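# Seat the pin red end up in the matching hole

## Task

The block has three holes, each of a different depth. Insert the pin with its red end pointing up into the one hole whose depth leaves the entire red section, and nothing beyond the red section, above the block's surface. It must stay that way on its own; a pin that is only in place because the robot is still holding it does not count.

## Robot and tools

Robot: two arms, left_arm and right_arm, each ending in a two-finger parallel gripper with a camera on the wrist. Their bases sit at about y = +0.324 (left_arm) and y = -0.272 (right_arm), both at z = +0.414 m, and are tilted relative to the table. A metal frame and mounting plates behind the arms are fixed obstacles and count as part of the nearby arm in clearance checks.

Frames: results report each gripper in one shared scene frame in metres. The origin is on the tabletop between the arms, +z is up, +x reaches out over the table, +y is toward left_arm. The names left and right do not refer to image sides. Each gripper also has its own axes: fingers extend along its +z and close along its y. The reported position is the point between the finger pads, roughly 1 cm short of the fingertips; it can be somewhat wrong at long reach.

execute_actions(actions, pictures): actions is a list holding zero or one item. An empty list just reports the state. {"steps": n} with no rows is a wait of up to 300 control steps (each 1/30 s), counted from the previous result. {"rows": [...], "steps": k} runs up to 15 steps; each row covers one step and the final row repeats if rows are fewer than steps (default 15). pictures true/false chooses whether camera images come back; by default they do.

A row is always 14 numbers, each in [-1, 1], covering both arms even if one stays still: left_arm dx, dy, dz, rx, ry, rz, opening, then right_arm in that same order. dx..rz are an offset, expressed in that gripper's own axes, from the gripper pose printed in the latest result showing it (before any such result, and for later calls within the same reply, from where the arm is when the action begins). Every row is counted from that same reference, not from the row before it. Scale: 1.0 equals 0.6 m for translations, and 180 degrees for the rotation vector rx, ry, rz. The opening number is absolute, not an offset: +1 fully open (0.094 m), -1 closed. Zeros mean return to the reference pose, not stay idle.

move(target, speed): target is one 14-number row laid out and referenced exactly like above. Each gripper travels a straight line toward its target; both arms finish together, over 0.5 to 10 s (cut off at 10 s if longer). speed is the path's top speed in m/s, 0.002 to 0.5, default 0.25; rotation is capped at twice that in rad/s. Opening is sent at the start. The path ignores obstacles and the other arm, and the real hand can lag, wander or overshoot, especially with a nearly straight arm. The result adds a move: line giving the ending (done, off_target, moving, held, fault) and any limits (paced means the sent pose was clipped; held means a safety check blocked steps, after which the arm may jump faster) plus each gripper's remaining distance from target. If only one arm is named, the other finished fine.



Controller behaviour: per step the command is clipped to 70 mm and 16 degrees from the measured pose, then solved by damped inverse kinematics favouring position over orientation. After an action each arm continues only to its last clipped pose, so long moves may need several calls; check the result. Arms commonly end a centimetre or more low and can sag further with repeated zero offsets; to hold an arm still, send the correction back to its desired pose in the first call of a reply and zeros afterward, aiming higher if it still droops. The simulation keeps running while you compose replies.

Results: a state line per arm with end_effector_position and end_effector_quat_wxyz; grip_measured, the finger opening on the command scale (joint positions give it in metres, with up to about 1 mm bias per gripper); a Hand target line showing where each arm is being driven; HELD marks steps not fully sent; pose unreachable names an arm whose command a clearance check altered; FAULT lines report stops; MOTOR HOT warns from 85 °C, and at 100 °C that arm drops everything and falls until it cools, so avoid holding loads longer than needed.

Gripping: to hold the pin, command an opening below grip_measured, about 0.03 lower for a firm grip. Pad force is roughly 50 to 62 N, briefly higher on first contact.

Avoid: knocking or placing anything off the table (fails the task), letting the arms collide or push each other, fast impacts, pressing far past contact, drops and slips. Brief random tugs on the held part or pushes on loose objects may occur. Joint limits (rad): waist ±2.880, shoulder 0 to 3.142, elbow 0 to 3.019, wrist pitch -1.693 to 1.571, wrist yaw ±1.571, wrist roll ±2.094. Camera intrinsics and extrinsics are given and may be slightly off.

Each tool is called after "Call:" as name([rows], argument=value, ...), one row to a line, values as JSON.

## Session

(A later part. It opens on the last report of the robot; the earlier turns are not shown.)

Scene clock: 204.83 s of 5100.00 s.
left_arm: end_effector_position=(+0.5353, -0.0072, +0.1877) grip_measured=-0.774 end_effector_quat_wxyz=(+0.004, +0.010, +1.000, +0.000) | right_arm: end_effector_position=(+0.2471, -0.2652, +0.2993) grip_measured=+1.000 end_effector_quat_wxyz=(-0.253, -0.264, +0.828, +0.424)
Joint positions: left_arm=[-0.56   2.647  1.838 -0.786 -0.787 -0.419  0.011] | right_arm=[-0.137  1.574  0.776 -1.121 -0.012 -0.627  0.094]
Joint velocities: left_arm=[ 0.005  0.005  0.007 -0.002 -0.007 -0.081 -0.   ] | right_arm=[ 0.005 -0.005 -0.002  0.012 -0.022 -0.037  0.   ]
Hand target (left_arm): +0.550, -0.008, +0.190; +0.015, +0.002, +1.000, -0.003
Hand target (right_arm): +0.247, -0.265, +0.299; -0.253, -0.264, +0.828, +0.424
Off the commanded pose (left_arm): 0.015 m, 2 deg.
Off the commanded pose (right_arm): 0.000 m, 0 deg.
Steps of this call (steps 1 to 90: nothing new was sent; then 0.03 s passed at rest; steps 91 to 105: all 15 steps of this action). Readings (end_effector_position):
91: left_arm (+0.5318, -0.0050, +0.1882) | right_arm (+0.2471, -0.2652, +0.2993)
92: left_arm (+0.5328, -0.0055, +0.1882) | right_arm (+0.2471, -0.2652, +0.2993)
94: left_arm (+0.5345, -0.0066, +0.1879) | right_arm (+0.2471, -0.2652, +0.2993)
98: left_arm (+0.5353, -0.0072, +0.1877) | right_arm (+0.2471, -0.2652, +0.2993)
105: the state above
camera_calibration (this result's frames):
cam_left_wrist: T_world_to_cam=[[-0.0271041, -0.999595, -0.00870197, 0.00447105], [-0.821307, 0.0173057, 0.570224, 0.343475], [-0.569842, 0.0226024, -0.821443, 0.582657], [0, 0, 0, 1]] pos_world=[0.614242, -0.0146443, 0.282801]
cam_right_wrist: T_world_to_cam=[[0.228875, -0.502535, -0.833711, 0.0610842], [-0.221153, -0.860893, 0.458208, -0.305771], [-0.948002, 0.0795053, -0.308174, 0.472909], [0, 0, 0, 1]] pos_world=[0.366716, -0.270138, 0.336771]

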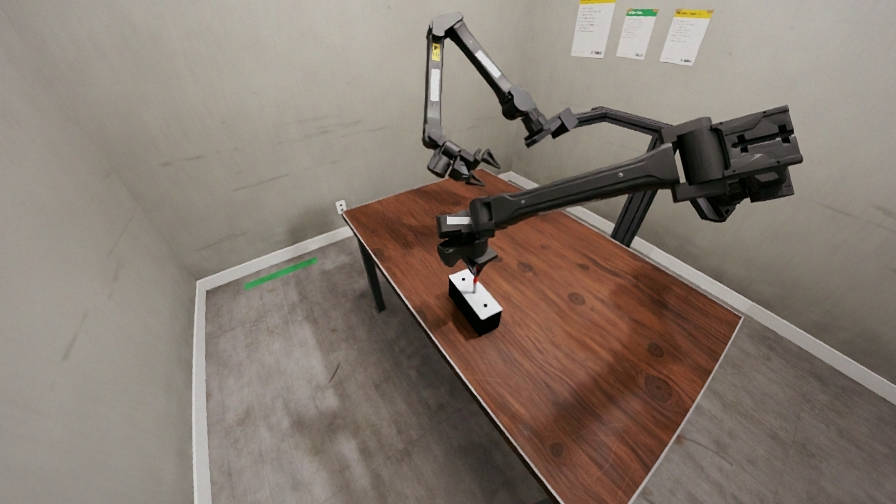

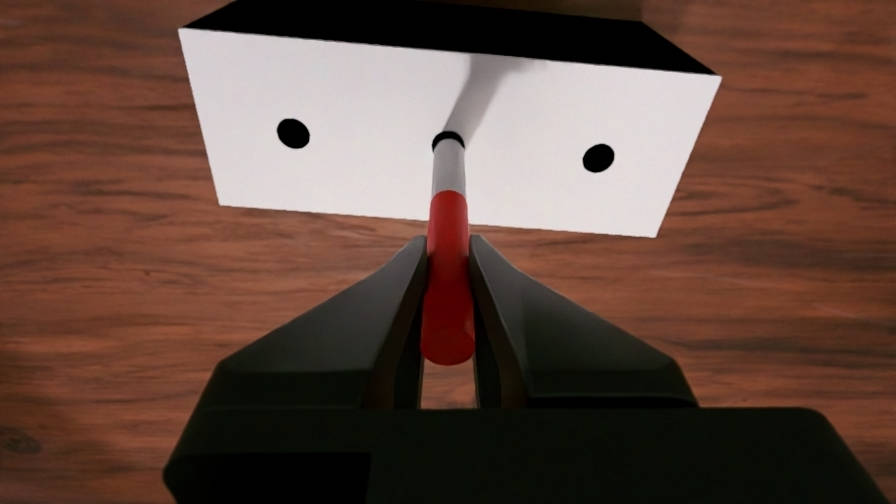

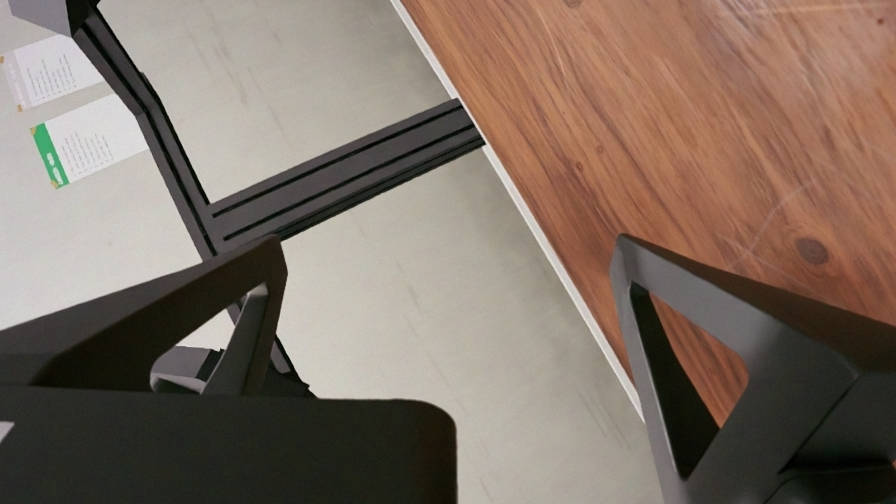

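Call:
execute_actions([
  {"rows":[[-0.024,0,-0.001,0.002,-0.007,-0.005,-0.81,0,0,0,0,0,0,1],[-0.024,0,0.001,0.002,-0.007,-0.005,-0.81,0,0,0,0,0,0,1],[-0.024,0,0.003,0.002,-0.007,-0.005,-0.81,0,0,0,0,0,0,1],[-0.024,0,0.005,0.002,-0.007,-0.005,-0.81,0,0,0,0,0,0,1],[-0.024,0,0.007,0.002,-0.007,-0.005,-0.81,0,0,0,0,0,0,1],[-0.024,0,0.009,0.002,-0.007,-0.005,-0.81,0,0,0,0,0,0,1]]},
])

Call:
zoom_image(camera="cam_left_wrist", region=[390, 90, 510, 210])

Scene clock: 211.83 s of 5100.00 s.
left_arm: end_effector_position=(+0.5360, -0.0077, +0.1875) grip_measured=-0.774 end_effector_quat_wxyz=(+0.006, +0.014, +1.000, -0.000) | right_arm: end_effector_position=(+0.2471, -0.2652, +0.2993) grip_measured=+1.000 end_effector_quat_wxyz=(-0.253, -0.264, +0.828, +0.424)
Joint positions: left_arm=[-0.56   2.647  1.838 -0.781 -0.787 -0.407  0.011] | right_arm=[-0.137  1.574  0.776 -1.121 -0.012 -0.627  0.094]
Joint velocities: left_arm=[-0.005  0.005 -0.007 -0.012  0.066  0.051  0.   ] | right_arm=[-0.015  0.005 -0.007  0.002 -0.007  0.007  0.   ]
Hand target (left_arm): +0.549, -0.007, +0.183; +0.015, +0.002, +1.000, -0.002
Hand target (right_arm): +0.247, -0.265, +0.299; -0.253, -0.264, +0.828, +0.424
Off the commanded pose (left_arm): 0.015 m, 2 deg.
Off the commanded pose (right_arm): 0.000 m, 0 deg.
Steps of this call (steps 1 to 90: nothing new was sent; then 3.50 s passed at rest; steps 91 to 105: all 15 steps of this action). Readings (end_effector_position):
91: left_arm (+0.5353, -0.0072, +0.1877) | right_arm (+0.2471, -0.2652, +0.2993)
92: left_arm (+0.5353, -0.0072, +0.1877) | right_arm (+0.2471, -0.2652, +0.2993)
94: left_arm (+0.5356, -0.0074, +0.1877) | right_arm (+0.2471, -0.2652, +0.2993)
98: left_arm (+0.5360, -0.0077, +0.1875) | right_arm (+0.2471, -0.2652, +0.2993)
105: the state above
camera_calibration (this result's frames):
cam_left_wrist: T_world_to_cam=[[-0.0360503, -0.999319, -0.00786913, 0.0086788], [-0.822872, 0.0252149, 0.567667, 0.345545], [-0.567082, 0.0269398, -0.823221, 0.581828], [0, 0, 0, 1]] pos_world=[0.614596, -0.0157144, 0.282887]
cam_right_wrist: T_world_to_cam=[[0.228875, -0.502535, -0.833711, 0.0610842], [-0.221153, -0.860893, 0.458208, -0.305771], [-0.948002, 0.0795053, -0.308174, 0.472909], [0, 0, 0, 1]] pos_world=[0.366716, -0.270138, 0.336771]

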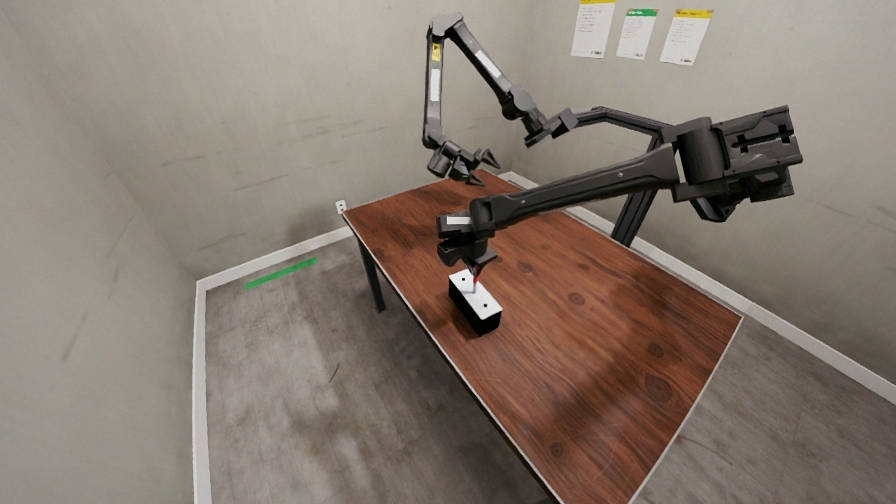

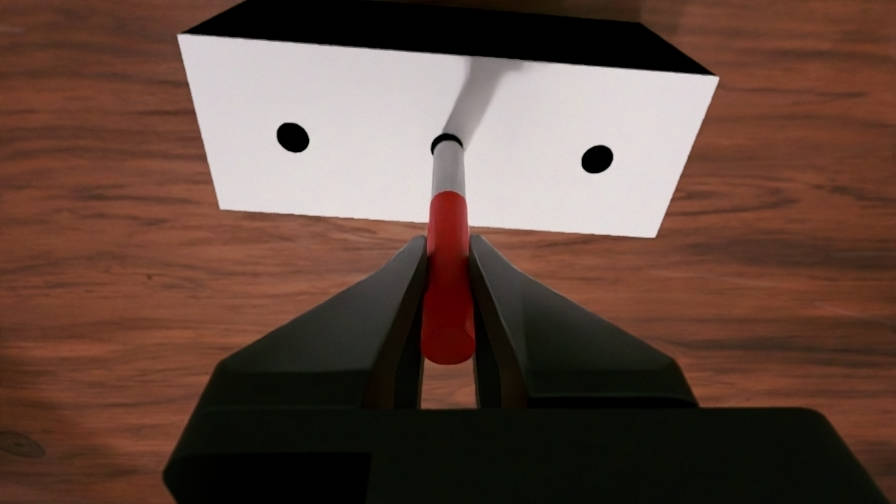

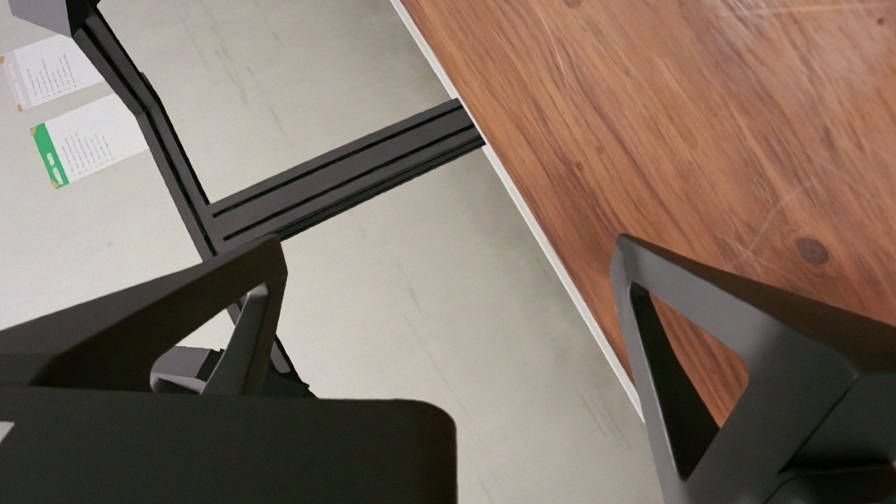

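Region (390, 90, 510, 210) of cam_left_wrist's 896x504 image, scaled by 4.200, with more detail than that image has.

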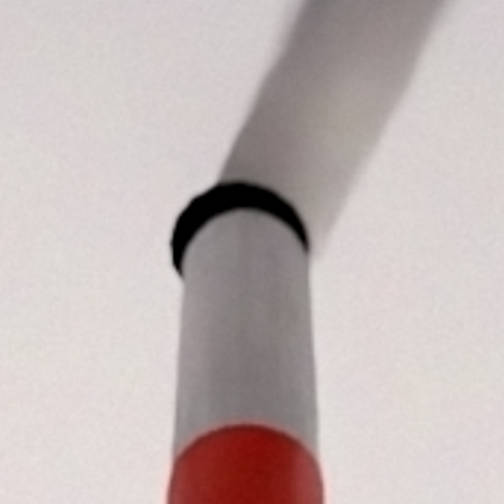

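Call:
execute_actions([
  {"rows":[[-0.027,0.004,0.003,0.002,-0.006,-0.008,-0.81,0,0,0,0,0,0,1]]},
])

Call:
zoom_image(camera="cam_left_wrist", region=[390, 90, 510, 210])

Scene clock: 216.50 s of 5100.00 s.
left_arm: end_effector_position=(+0.5360, -0.0077, +0.1875) grip_measured=-0.774 end_effector_quat_wxyz=(+0.006, +0.015, +1.000, -0.000) | right_arm: end_effector_position=(+0.2471, -0.2652, +0.2993) grip_measured=+1.000 end_effector_quat_wxyz=(-0.253, -0.264, +0.828, +0.424)
Joint positions: left_arm=[-0.56   2.647  1.838 -0.781 -0.787 -0.406  0.011] | right_arm=[-0.137  1.574  0.776 -1.121 -0.012 -0.627  0.094]
Joint velocities: left_arm=[-0.005  0.005 -0.012 -0.002  0.022 -0.081  0.001] | right_arm=[-0.005 -0.024  0.002 -0.007  0.051  0.051  0.   ]
Hand target (left_arm): +0.552, -0.005, +0.186; +0.015, +0.002, +1.000, -0.003
Hand target (right_arm): +0.247, -0.265, +0.299; -0.253, -0.264, +0.828, +0.424
Off the commanded pose (left_arm): 0.016 m, 2 deg.
Off the commanded pose (right_arm): 0.000 m, 0 deg.
Steps of this call (steps 1 to 90: nothing new was sent; then 1.17 s passed at rest; steps 91 to 105: all 15 steps of this action). Readings (end_effector_position):
91: left_arm (+0.5360, -0.0077, +0.1875) | right_arm (+0.2471, -0.2652, +0.2993)
92: left_arm (+0.5360, -0.0077, +0.1875) | right_arm (+0.2471, -0.2652, +0.2993)
94: left_arm (+0.5360, -0.0077, +0.1875) | right_arm (+0.2471, -0.2652, +0.2993)
98: left_arm (+0.5360, -0.0077, +0.1875) | right_arm (+0.2471, -0.2652, +0.2993)
105: the state above
camera_calibration (this result's frames):
cam_left_wrist: T_world_to_cam=[[-0.0368126, -0.999291, -0.00787823, 0.00908937], [-0.822853, 0.0258375, 0.567667, 0.345539], [-0.567061, 0.0273799, -0.823221, 0.581821], [0, 0, 0, 1]] pos_world=[0.61459, -0.0157752, 0.282887]
cam_right_wrist: T_world_to_cam=[[0.228875, -0.502535, -0.833711, 0.0610842], [-0.221153, -0.860893, 0.458208, -0.305771], [-0.948002, 0.0795053, -0.308174, 0.472909], [0, 0, 0, 1]] pos_world=[0.366716, -0.270138, 0.336771]

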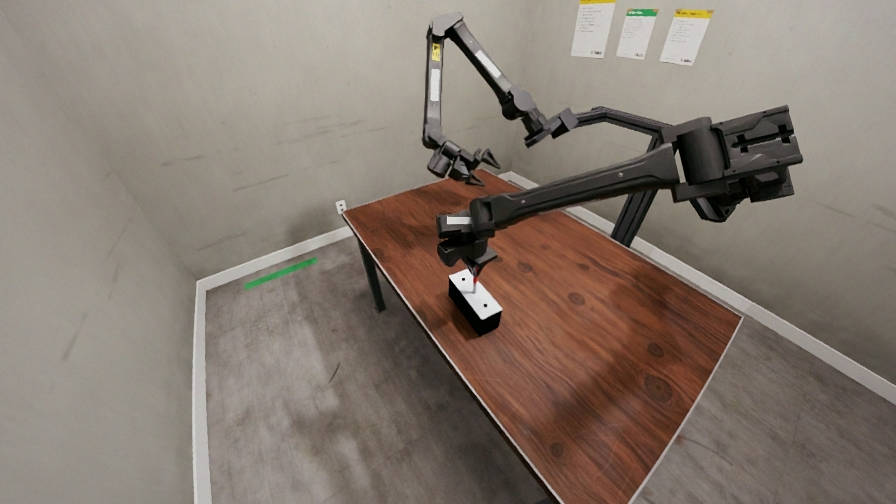

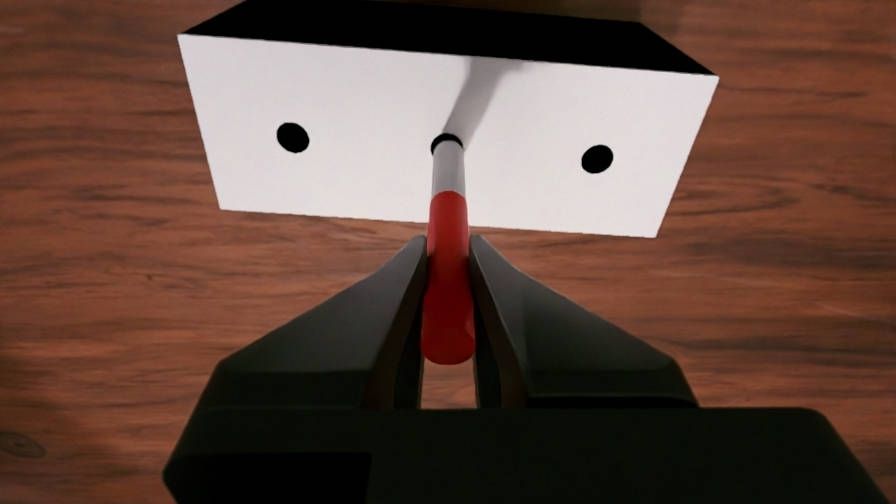

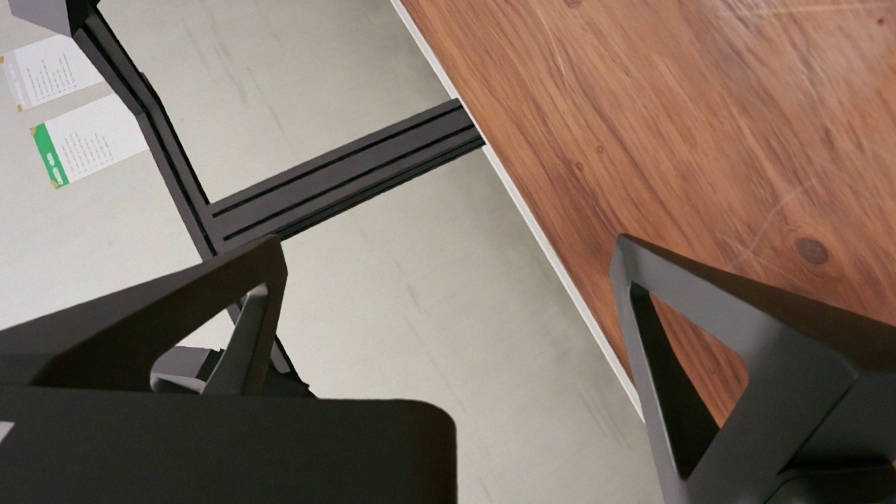

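Region (390, 90, 510, 210) of cam_left_wrist's 896x504 image, scaled by 4.200, with more detail than that image has.

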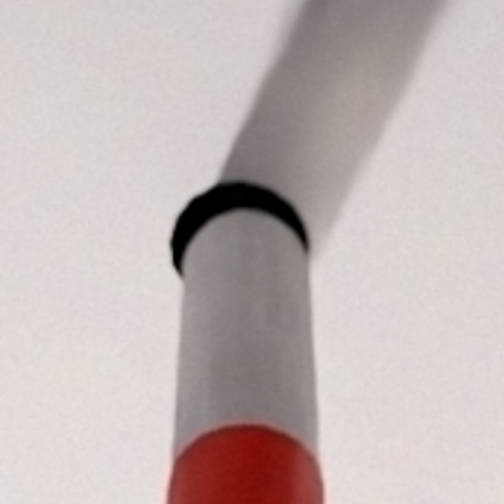

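Call:
execute_actions([
  {"rows":[[-0.032,0.005,0.005,0.002,-0.006,-0.008,-0.81,0,0,0,0,0,0,1]]},
])

Call:
zoom_image(camera="cam_left_wrist", region=[390, 90, 510, 210])

Scene clock: 223.80 s of 5100.00 s.
left_arm: end_effector_position=(+0.5378, -0.0064, +0.1849) grip_measured=-0.774 end_effector_quat_wxyz=(+0.005, +0.014, +1.000, +0.000) | right_arm: end_effector_position=(+0.2471, -0.2652, +0.2993) grip_measured=+1.000 end_effector_quat_wxyz=(-0.253, -0.264, +0.828, +0.424)
Joint positions: left_arm=[-0.555  2.65   1.844 -0.781 -0.787 -0.402  0.011] | right_arm=[-0.137  1.574  0.776 -1.121 -0.012 -0.627  0.094]
Joint velocities: left_arm=[-0.015  0.005 -0.002 -0.002  0.051 -0.11   0.   ] | right_arm=[ 0.015 -0.005  0.002  0.002  0.037 -0.007  0.   ]
Hand target (left_arm): +0.555, -0.004, +0.185; +0.015, +0.002, +1.000, -0.003
Hand target (right_arm): +0.247, -0.265, +0.299; -0.253, -0.264, +0.828, +0.424
Off the commanded pose (left_arm): 0.018 m, 2 deg.
Off the commanded pose (right_arm): 0.000 m, 0 deg.
Steps of this call (steps 1 to 90: nothing new was sent; then 3.80 s passed at rest; steps 91 to 105: all 15 steps of this action). Readings (end_effector_position):
91: left_arm (+0.5362, -0.0077, +0.1876) | right_arm (+0.2471, -0.2652, +0.2993)
92: left_arm (+0.5366, -0.0077, +0.1878) | right_arm (+0.2471, -0.2652, +0.2993)
94: left_arm (+0.5374, -0.0076, +0.1875) | right_arm (+0.2471, -0.2652, +0.2993)
98: left_arm (+0.5387, -0.0063, +0.1861) | right_arm (+0.2471, -0.2652, +0.2993)
105: the state above
camera_calibration (this result's frames):
cam_left_wrist: T_world_to_cam=[[-0.0356237, -0.99933, -0.00841063, 0.00985131], [-0.822023, 0.0245149, 0.568927, 0.347796], [-0.568339, 0.027181, -0.822345, 0.581159], [0, 0, 0, 1]] pos_world=[0.616542, -0.0144779, 0.280125]
cam_right_wrist: T_world_to_cam=[[0.228875, -0.502535, -0.833711, 0.0610842], [-0.221153, -0.860893, 0.458208, -0.305771], [-0.948002, 0.0795053, -0.308174, 0.472909], [0, 0, 0, 1]] pos_world=[0.366716, -0.270138, 0.336771]

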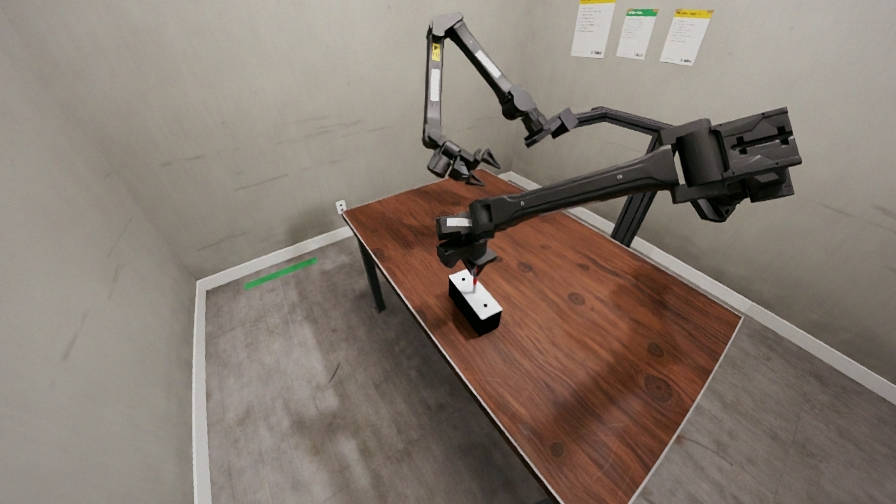

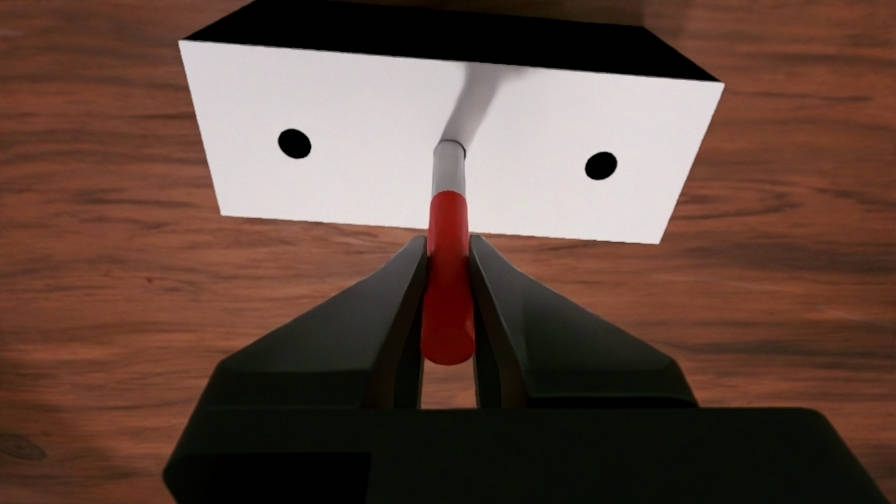

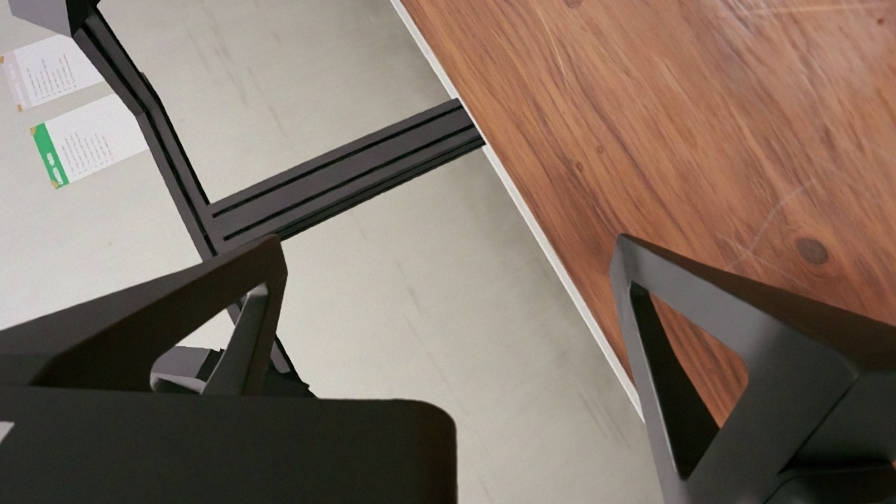

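Region (390, 90, 510, 210) of cam_left_wrist's 896x504 image, scaled by 4.200, with more detail than that image has.

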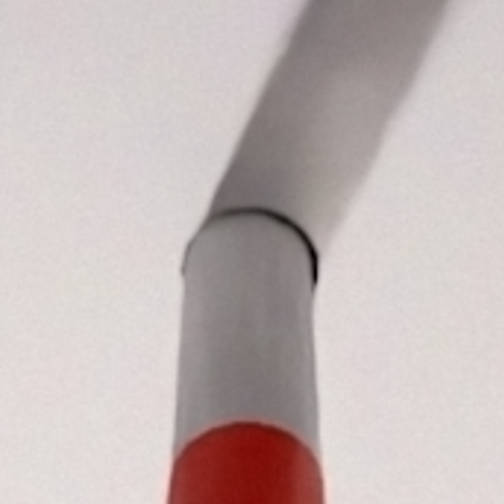

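In. Descend.

Call:
execute_actions([
  {"rows":[[-0.024,0,0.004,0.002,-0.006,-0.007,-0.81,0,0,0,0,0,0,1],[-0.023,0,0.008,0.002,-0.006,-0.007,-0.81,0,0,0,0,0,0,1],[-0.023,0,0.012,0.002,-0.006,-0.007,-0.81,0,0,0,0,0,0,1],[-0.023,0,0.016,0.002,-0.006,-0.007,-0.81,0,0,0,0,0,0,1],[-0.023,0,0.02,0.002,-0.006,-0.007,-0.81,0,0,0,0,0,0,1],[-0.023,0,0.024,0.002,-0.006,-0.007,-0.81,0,0,0,0,0,0,1],[-0.023,0,0.028,0.002,-0.006,-0.007,-0.81,0,0,0,0,0,0,1],[-0.023,0,0.032,0.002,-0.006,-0.007,-0.81,0,0,0,0,0,0,1],[-0.023,0,0.036,0.002,-0.006,-0.007,-0.81,0,0,0,0,0,0,1],[-0.023,0,0.039,0.002,-0.006,-0.007,-0.81,0,0,0,0,0,0,1],[-0.023,0,0.042,0.002,-0.006,-0.007,-0.81,0,0,0,0,0,0,1],[-0.023,0,0.045,0.002,-0.006,-0.007,-0.81,0,0,0,0,0,0,1],[-0.023,0,0.048,0.002,-0.006,-0.007,-0.81,0,0,0,0,0,0,1],[-0.023,0,0.051,0.002,-0.006,-0.007,-0.81,0,0,0,0,0,0,1]]},
], pictures=false)

Call:
wait(seconds=0.4)

Scene clock: 234.83 s of 5100.00 s.
left_arm: end_effector_position=(+0.5376, -0.0067, +0.1577) grip_measured=-0.774 end_effector_quat_wxyz=(+0.005, +0.009, +1.000, +0.001) | right_arm: end_effector_position=(+0.2471, -0.2652, +0.2993) grip_measured=+1.000 end_effector_quat_wxyz=(-0.253, -0.264, +0.828, +0.424)
Joint positions: left_arm=[-0.526  2.687  1.856 -0.728 -0.788 -0.371  0.011] | right_arm=[-0.137  1.574  0.776 -1.121 -0.012 -0.627  0.094]
Joint velocities: left_arm=[ 0.054  0.083  0.017  0.046 -0.081  0.022 -0.   ] | right_arm=[ 0.005 -0.005 -0.002 -0.002  0.007  0.007  0.   ]
Hand target (left_arm): +0.551, -0.006, +0.155; +0.015, +0.003, +1.000, -0.002
Hand target (right_arm): +0.247, -0.265, +0.299; -0.253, -0.264, +0.828, +0.424
Off the commanded pose (left_arm): 0.015 m, 1 deg.
Off the commanded pose (right_arm): 0.000 m, 0 deg.
Steps of this call (steps 1 to 90: nothing new was sent; then 7.53 s passed at rest; steps 91 to 105: all 15 steps of this action). Readings (end_effector_position):
91: left_arm (+0.5378, -0.0064, +0.1849) | right_arm (+0.2471, -0.2652, +0.2993)
92: left_arm (+0.5378, -0.0066, +0.1847) | right_arm (+0.2471, -0.2652, +0.2993)
94: left_arm (+0.5378, -0.0071, +0.1835) | right_arm (+0.2471, -0.2652, +0.2993)
98: left_arm (+0.5375, -0.0070, +0.1767) | right_arm (+0.2471, -0.2652, +0.2993)
105: the state above

Scene clock: 235.23 s of 5100.00 s.
left_arm: end_effector_position=(+0.5376, -0.0067, +0.1548) grip_measured=-0.774 end_effector_quat_wxyz=(+0.005, +0.012, +1.000, +0.001) | right_arm: end_effector_position=(+0.2471, -0.2652, +0.2993) grip_measured=+1.000 end_effector_quat_wxyz=(-0.253, -0.264, +0.828, +0.424)
Joint positions: left_arm=[-0.523  2.691  1.858 -0.723 -0.788 -0.362  0.011] | right_arm=[-0.137  1.574  0.776 -1.121 -0.012 -0.627  0.094]
Joint velocities: left_arm=[-0.015 -0.005  0.017 -0.002  0.037 -0.022 -0.   ] | right_arm=[-0.005 -0.005 -0.002 -0.012  0.066 -0.007  0.   ]
Hand target (left_arm): +0.551, -0.006, +0.155; +0.015, +0.003, +1.000, -0.002
Hand target (right_arm): +0.247, -0.265, +0.299; -0.253, -0.264, +0.828, +0.424
Off the commanded pose (left_arm): 0.014 m, 2 deg.
Off the commanded pose (right_arm): 0.000 m, 0 deg.
Steps of this call (steps 1 to 12: nothing new was sent). Readings (end_effector_position):
1: left_arm (+0.5375, -0.0068, +0.1562) | right_arm (+0.2471, -0.2652, +0.2993)
2: left_arm (+0.5376, -0.0066, +0.1553) | right_arm (+0.2471, -0.2652, +0.2993)
4: left_arm (+0.5376, -0.0067, +0.1548) | right_arm (+0.2471, -0.2652, +0.2993)
8: left_arm (+0.5376, -0.0067, +0.1548) | right_arm (+0.2471, -0.2652, +0.2993)
12: the state above
camera_calibration (this result's frames):
cam_left_wrist: T_world_to_cam=[[-0.0307382, -0.999486, -0.00907901, 0.00675571], [-0.82225, 0.0201209, 0.568771, 0.364847], [-0.568296, 0.0249482, -0.822446, 0.5563], [0, 0, 0, 1]] pos_world=[0.616346, -0.0144675, 0.250073]
cam_right_wrist: T_world_to_cam=[[0.228875, -0.502535, -0.833711, 0.0610842], [-0.221153, -0.860893, 0.458208, -0.305771], [-0.948002, 0.0795053, -0.308174, 0.472909], [0, 0, 0, 1]] pos_world=[0.366716, -0.270138, 0.336771]

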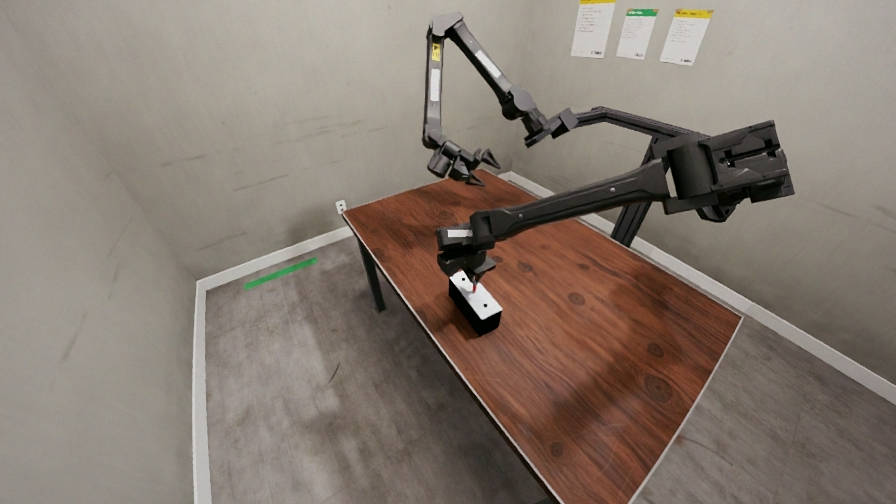

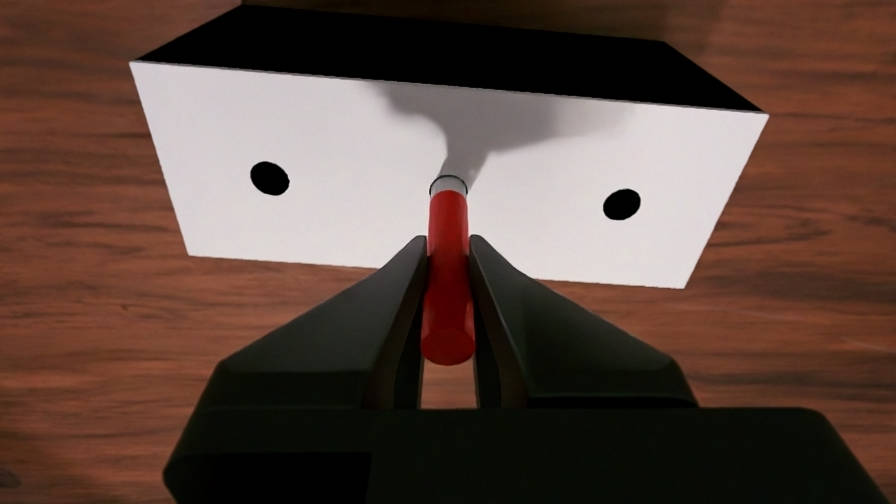

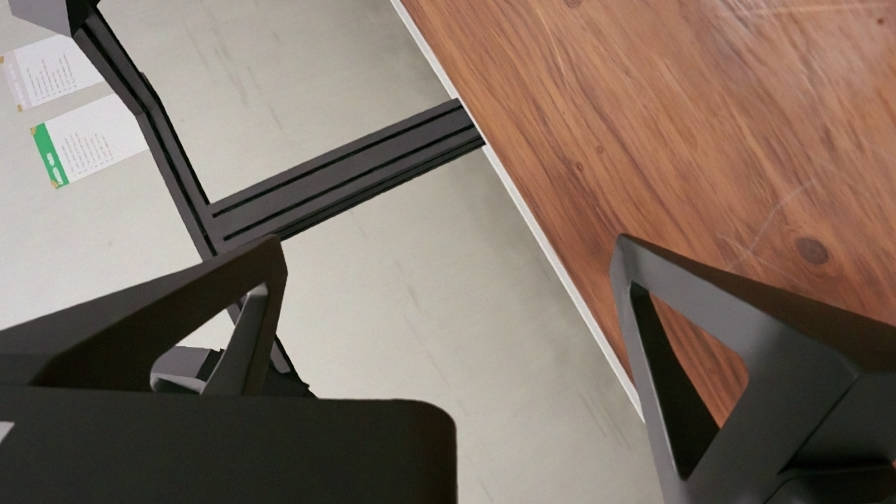

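Call:
execute_actions([
  {"rows":[[-0.022,0,0.003,0.002,-0.006,-0.006,-0.81,0,0,0,0,0,0,1],[-0.022,0,0.006,0.002,-0.006,-0.006,-0.81,0,0,0,0,0,0,1],[-0.022,0,0.009,0.002,-0.006,-0.006,-0.81,0,0,0,0,0,0,1],[-0.022,0,0.012,0.002,-0.006,-0.006,-0.81,0,0,0,0,0,0,1],[-0.022,0,0.015,0.002,-0.006,-0.006,-0.81,0,0,0,0,0,0,1],[-0.022,0,0.018,0.002,-0.006,-0.006,-0.81,0,0,0,0,0,0,1],[-0.022,0,0.021,0.002,-0.006,-0.006,-0.81,0,0,0,0,0,0,1],[-0.022,0,0.024,0.002,-0.006,-0.006,-0.81,0,0,0,0,0,0,1],[-0.022,0,0.027,0.002,-0.006,-0.006,-0.81,0,0,0,0,0,0,1]]},
])

Scene clock: 243.67 s of 5100.00 s.
left_arm: end_effector_position=(+0.5386, -0.0067, +0.1450) grip_measured=-0.774 end_effector_quat_wxyz=(+0.007, +0.012, +1.000, +0.000) | right_arm: end_effector_position=(+0.2471, -0.2652, +0.2993) grip_measured=+1.000 end_effector_quat_wxyz=(-0.253, -0.264, +0.828, +0.424)
Joint positions: left_arm=[-0.512  2.704  1.864 -0.701 -0.788 -0.342  0.011] | right_arm=[-0.137  1.574  0.776 -1.121 -0.012 -0.627  0.094]
Joint velocities: left_arm=[-0.015  0.005 -0.022  0.007 -0.037 -0.095  0.001] | right_arm=[-0.024 -0.015  0.017 -0.012  0.022 -0.066  0.   ]
Hand target (left_arm): +0.551, -0.006, +0.139; +0.015, +0.002, +1.000, -0.002
Hand target (right_arm): +0.247, -0.265, +0.299; -0.253, -0.264, +0.828, +0.424
Off the commanded pose (left_arm): 0.014 m, 1 deg.
Off the commanded pose (right_arm): 0.000 m, 0 deg.
Steps of this call (steps 1 to 90: nothing new was sent; then 4.93 s passed at rest; steps 91 to 105: all 15 steps of this action). Readings (end_effector_position):
91: left_arm (+0.5377, -0.0068, +0.1548) | right_arm (+0.2471, -0.2652, +0.2993)
92: left_arm (+0.5379, -0.0068, +0.1548) | right_arm (+0.2471, -0.2652, +0.2993)
94: left_arm (+0.5380, -0.0069, +0.1542) | right_arm (+0.2471, -0.2652, +0.2993)
98: left_arm (+0.5382, -0.0068, +0.1497) | right_arm (+0.2471, -0.2652, +0.2993)
105: the state above
camera_calibration (this result's frames):
cam_left_wrist: T_world_to_cam=[[-0.0315571, -0.999464, -0.00869868, 0.00714503], [-0.823906, 0.021085, 0.566334, 0.372524], [-0.565848, 0.0250387, -0.82413, 0.54765], [0, 0, 0, 1]] pos_world=[0.617037, -0.0144259, 0.240423]
cam_right_wrist: T_world_to_cam=[[0.228875, -0.502535, -0.833711, 0.0610842], [-0.221153, -0.860893, 0.458208, -0.305771], [-0.948002, 0.0795053, -0.308174, 0.472909], [0, 0, 0, 1]] pos_world=[0.366716, -0.270138, 0.336771]

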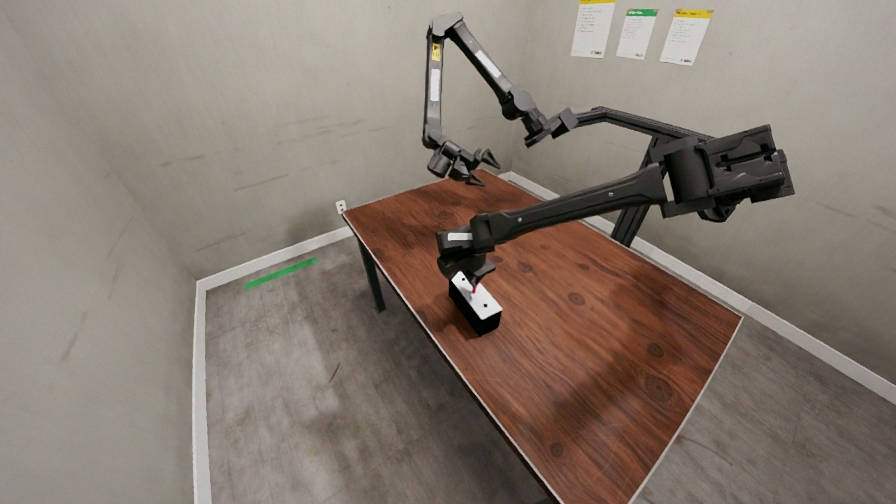

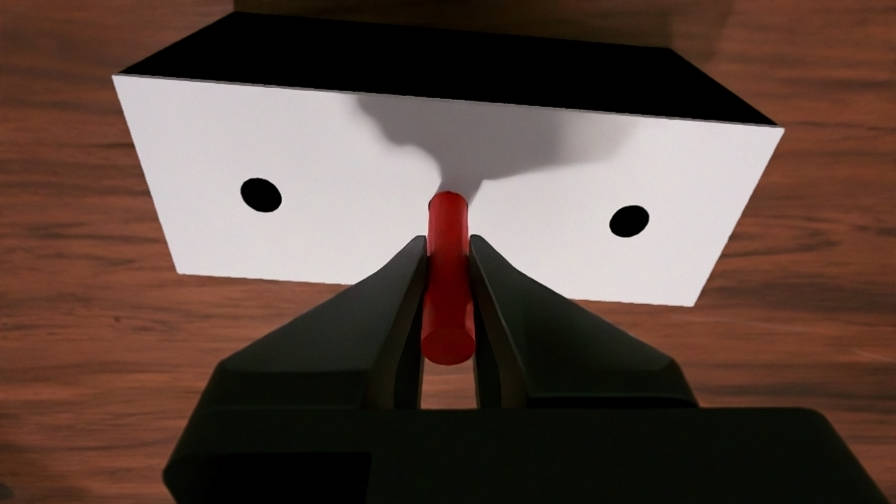

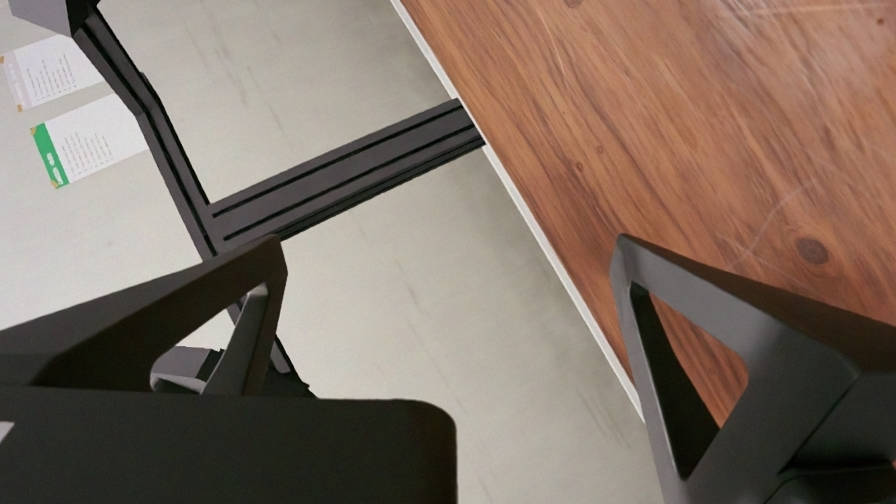

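Call:
execute_actions([
  {"rows":[[-0.015,0,-0.003,0,-0.004,0,0,0,0,0,0,0,0,1]]},
])

Scene clock: 247.13 s of 5100.00 s.
left_arm: end_effector_position=(+0.5386, -0.0067, +0.1450) grip_measured=-0.002 end_effector_quat_wxyz=(+0.007, +0.013, +1.000, +0.000) | right_arm: end_effector_position=(+0.2471, -0.2652, +0.2993) grip_measured=+1.000 end_effector_quat_wxyz=(-0.253, -0.264, +0.828, +0.424)
Joint positions: left_arm=[-0.512  2.704  1.864 -0.701 -0.788 -0.34   0.047] | right_arm=[-0.137  1.574  0.776 -1.121 -0.012 -0.627  0.094]
Joint velocities: left_arm=[-0.015 -0.005 -0.007  0.012  0.007 -0.007 -0.   ] | right_arm=[-0.005 -0.015 -0.007  0.002 -0.022  0.095  0.   ]
Hand target (left_arm): +0.547, -0.007, +0.147; +0.013, +0.012, +1.000, +0.000
Hand target (right_arm): +0.247, -0.265, +0.299; -0.253, -0.264, +0.828, +0.424
Off the commanded pose (left_arm): 0.009 m, 1 deg.
Off the commanded pose (right_arm): 0.000 m, 0 deg.
Steps of this call (steps 1 to 89: nothing new was sent; steps 90 to 104: all 15 steps of this action). Readings (end_effector_position):
90: left_arm (+0.5386, -0.0067, +0.1450) | right_arm (+0.2471, -0.2652, +0.2993)
91: left_arm (+0.5386, -0.0067, +0.1450) | right_arm (+0.2471, -0.2652, +0.2993)
93: left_arm (+0.5386, -0.0067, +0.1450) | right_arm (+0.2471, -0.2652, +0.2993)
97: left_arm (+0.5386, -0.0067, +0.1450) | right_arm (+0.2471, -0.2652, +0.2993)
104: the state above
camera_calibration (this result's frames):
cam_left_wrist: T_world_to_cam=[[-0.0338444, -0.999389, -0.00872967, 0.00838196], [-0.823855, 0.022953, 0.566336, 0.372509], [-0.56579, 0.0263593, -0.824128, 0.547627], [0, 0, 0, 1]] pos_world=[0.617019, -0.0146084, 0.240423]
cam_right_wrist: T_world_to_cam=[[0.228875, -0.502535, -0.833711, 0.0610842], [-0.221153, -0.860893, 0.458208, -0.305771], [-0.948002, 0.0795053, -0.308174, 0.472909], [0, 0, 0, 1]] pos_world=[0.366716, -0.270138, 0.336771]

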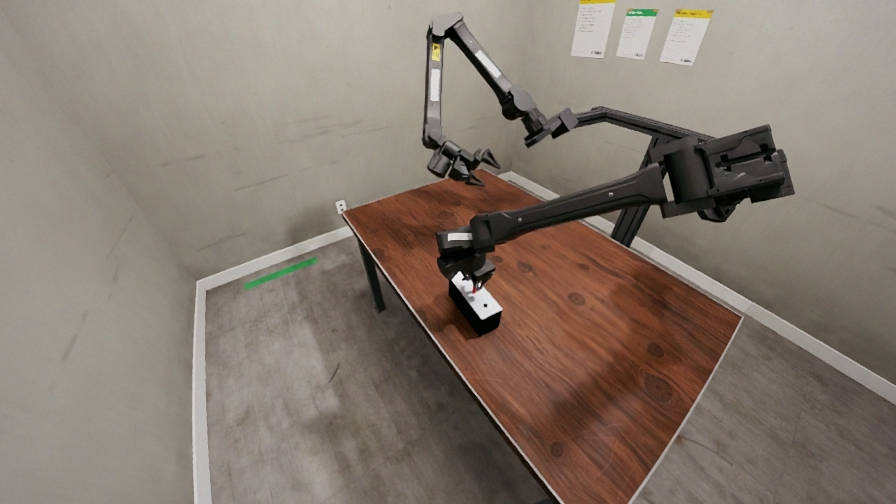

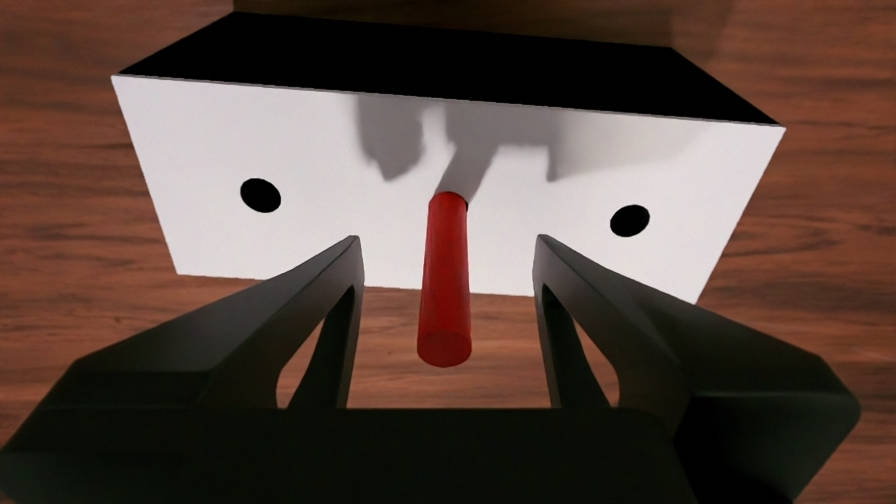

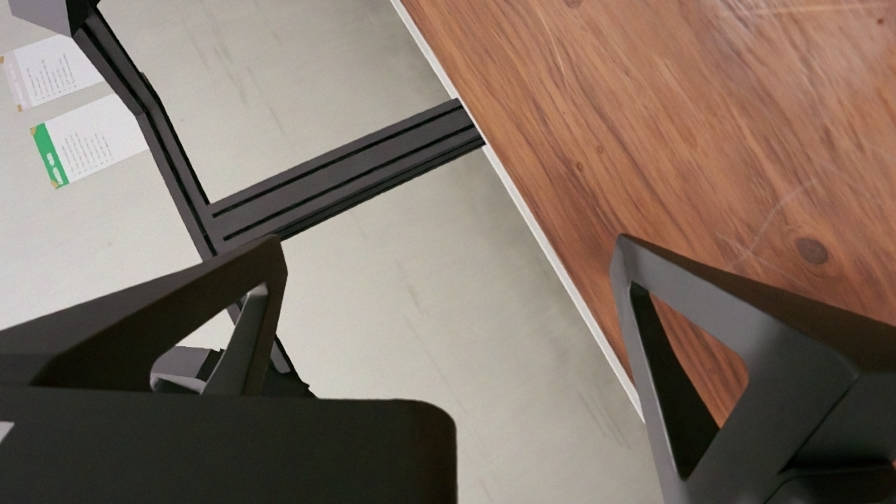

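It stayed this time.

Call:
move(target=[0,0,-0.13,0,0,0,0.2,0,0,0,0,0,0,1], speed=0.15)

Call:
finished_scene(scene=1)

Scene clock: 252.73 s of 5100.00 s.
left_arm: end_effector_position=(+0.5363, -0.0032, +0.2103) grip_measured=+0.198 end_effector_quat_wxyz=(+0.003, +0.013, +1.000, +0.003) | right_arm: end_effector_position=(+0.2471, -0.2652, +0.2993) grip_measured=+1.000 end_effector_quat_wxyz=(-0.253, -0.264, +0.828, +0.424)
Joint positions: left_arm=[-0.581  2.614  1.831 -0.839 -0.788 -0.447  0.056] | right_arm=[-0.137  1.574  0.776 -1.121 -0.012 -0.627  0.094]
Joint velocities: left_arm=[-0.005 -0.015  0.007  0.012 -0.022 -0.051  0.   ] | right_arm=[-0.005 -0.005  0.017  0.007  0.022 -0.066  0.   ]
Hand target (left_arm): +0.538, -0.007, +0.223; +0.007, +0.014, +1.000, -0.000
Hand target (right_arm): +0.247, -0.265, +0.299; -0.253, -0.264, +0.828, +0.424
Off the commanded pose (left_arm): 0.013 m, 1 deg.
Off the commanded pose (right_arm): 0.000 m, 0 deg.
After step 90, 1.57 s passed at rest.
move: off_target (left_arm)
camera_calibration (this result's frames):
cam_left_wrist: T_world_to_cam=[[-0.0336173, -0.999352, -0.0128277, 0.0130513], [-0.819294, 0.0202051, 0.573017, 0.329634], [-0.572387, 0.029773, -0.819443, 0.602674], [0, 0, 0, 1]] pos_world=[0.615468, -0.0115608, 0.305139]
cam_right_wrist: T_world_to_cam=[[0.228875, -0.502535, -0.833711, 0.0610842], [-0.221153, -0.860893, 0.458208, -0.305771], [-0.948002, 0.0795053, -0.308174, 0.472909], [0, 0, 0, 1]] pos_world=[0.366716, -0.270138, 0.336771]

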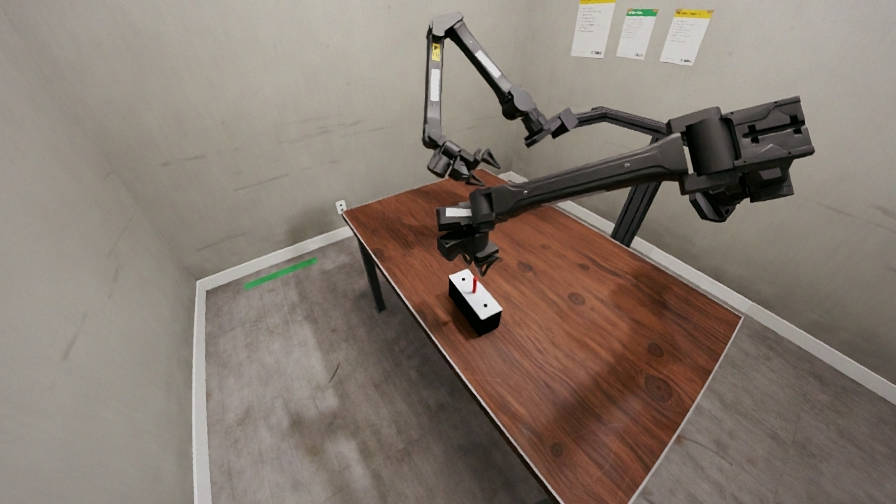

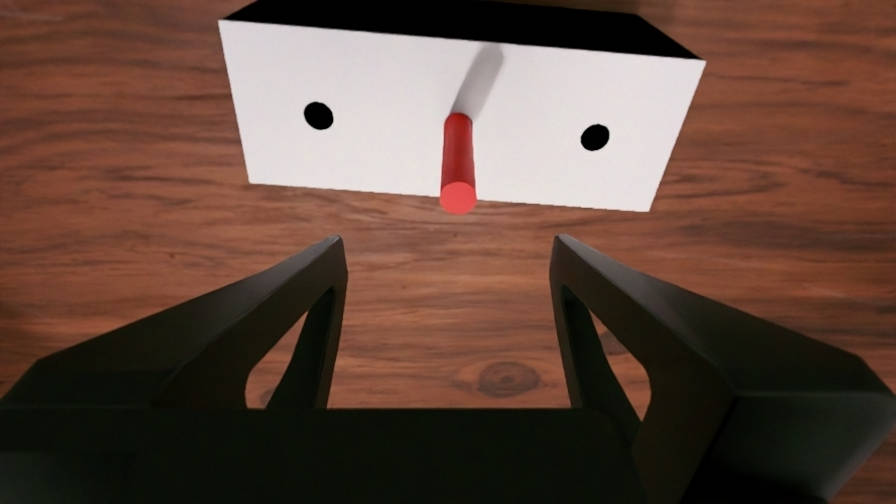

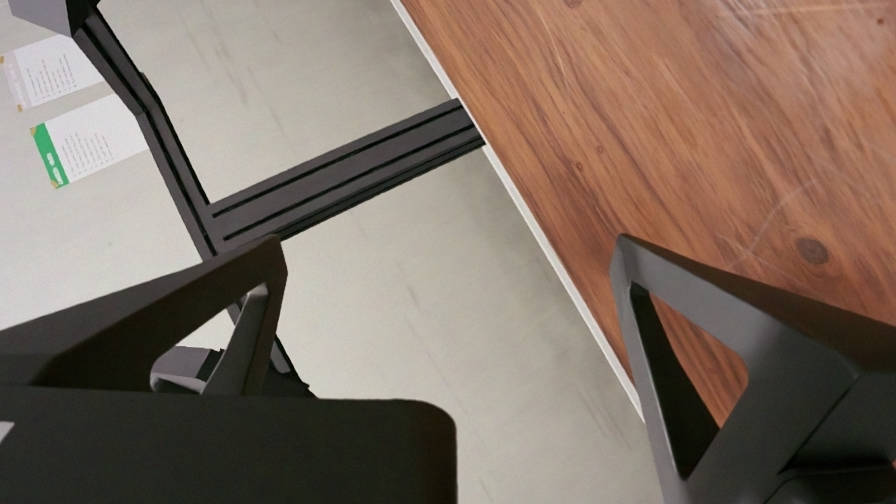

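The scene is finished: the task was done.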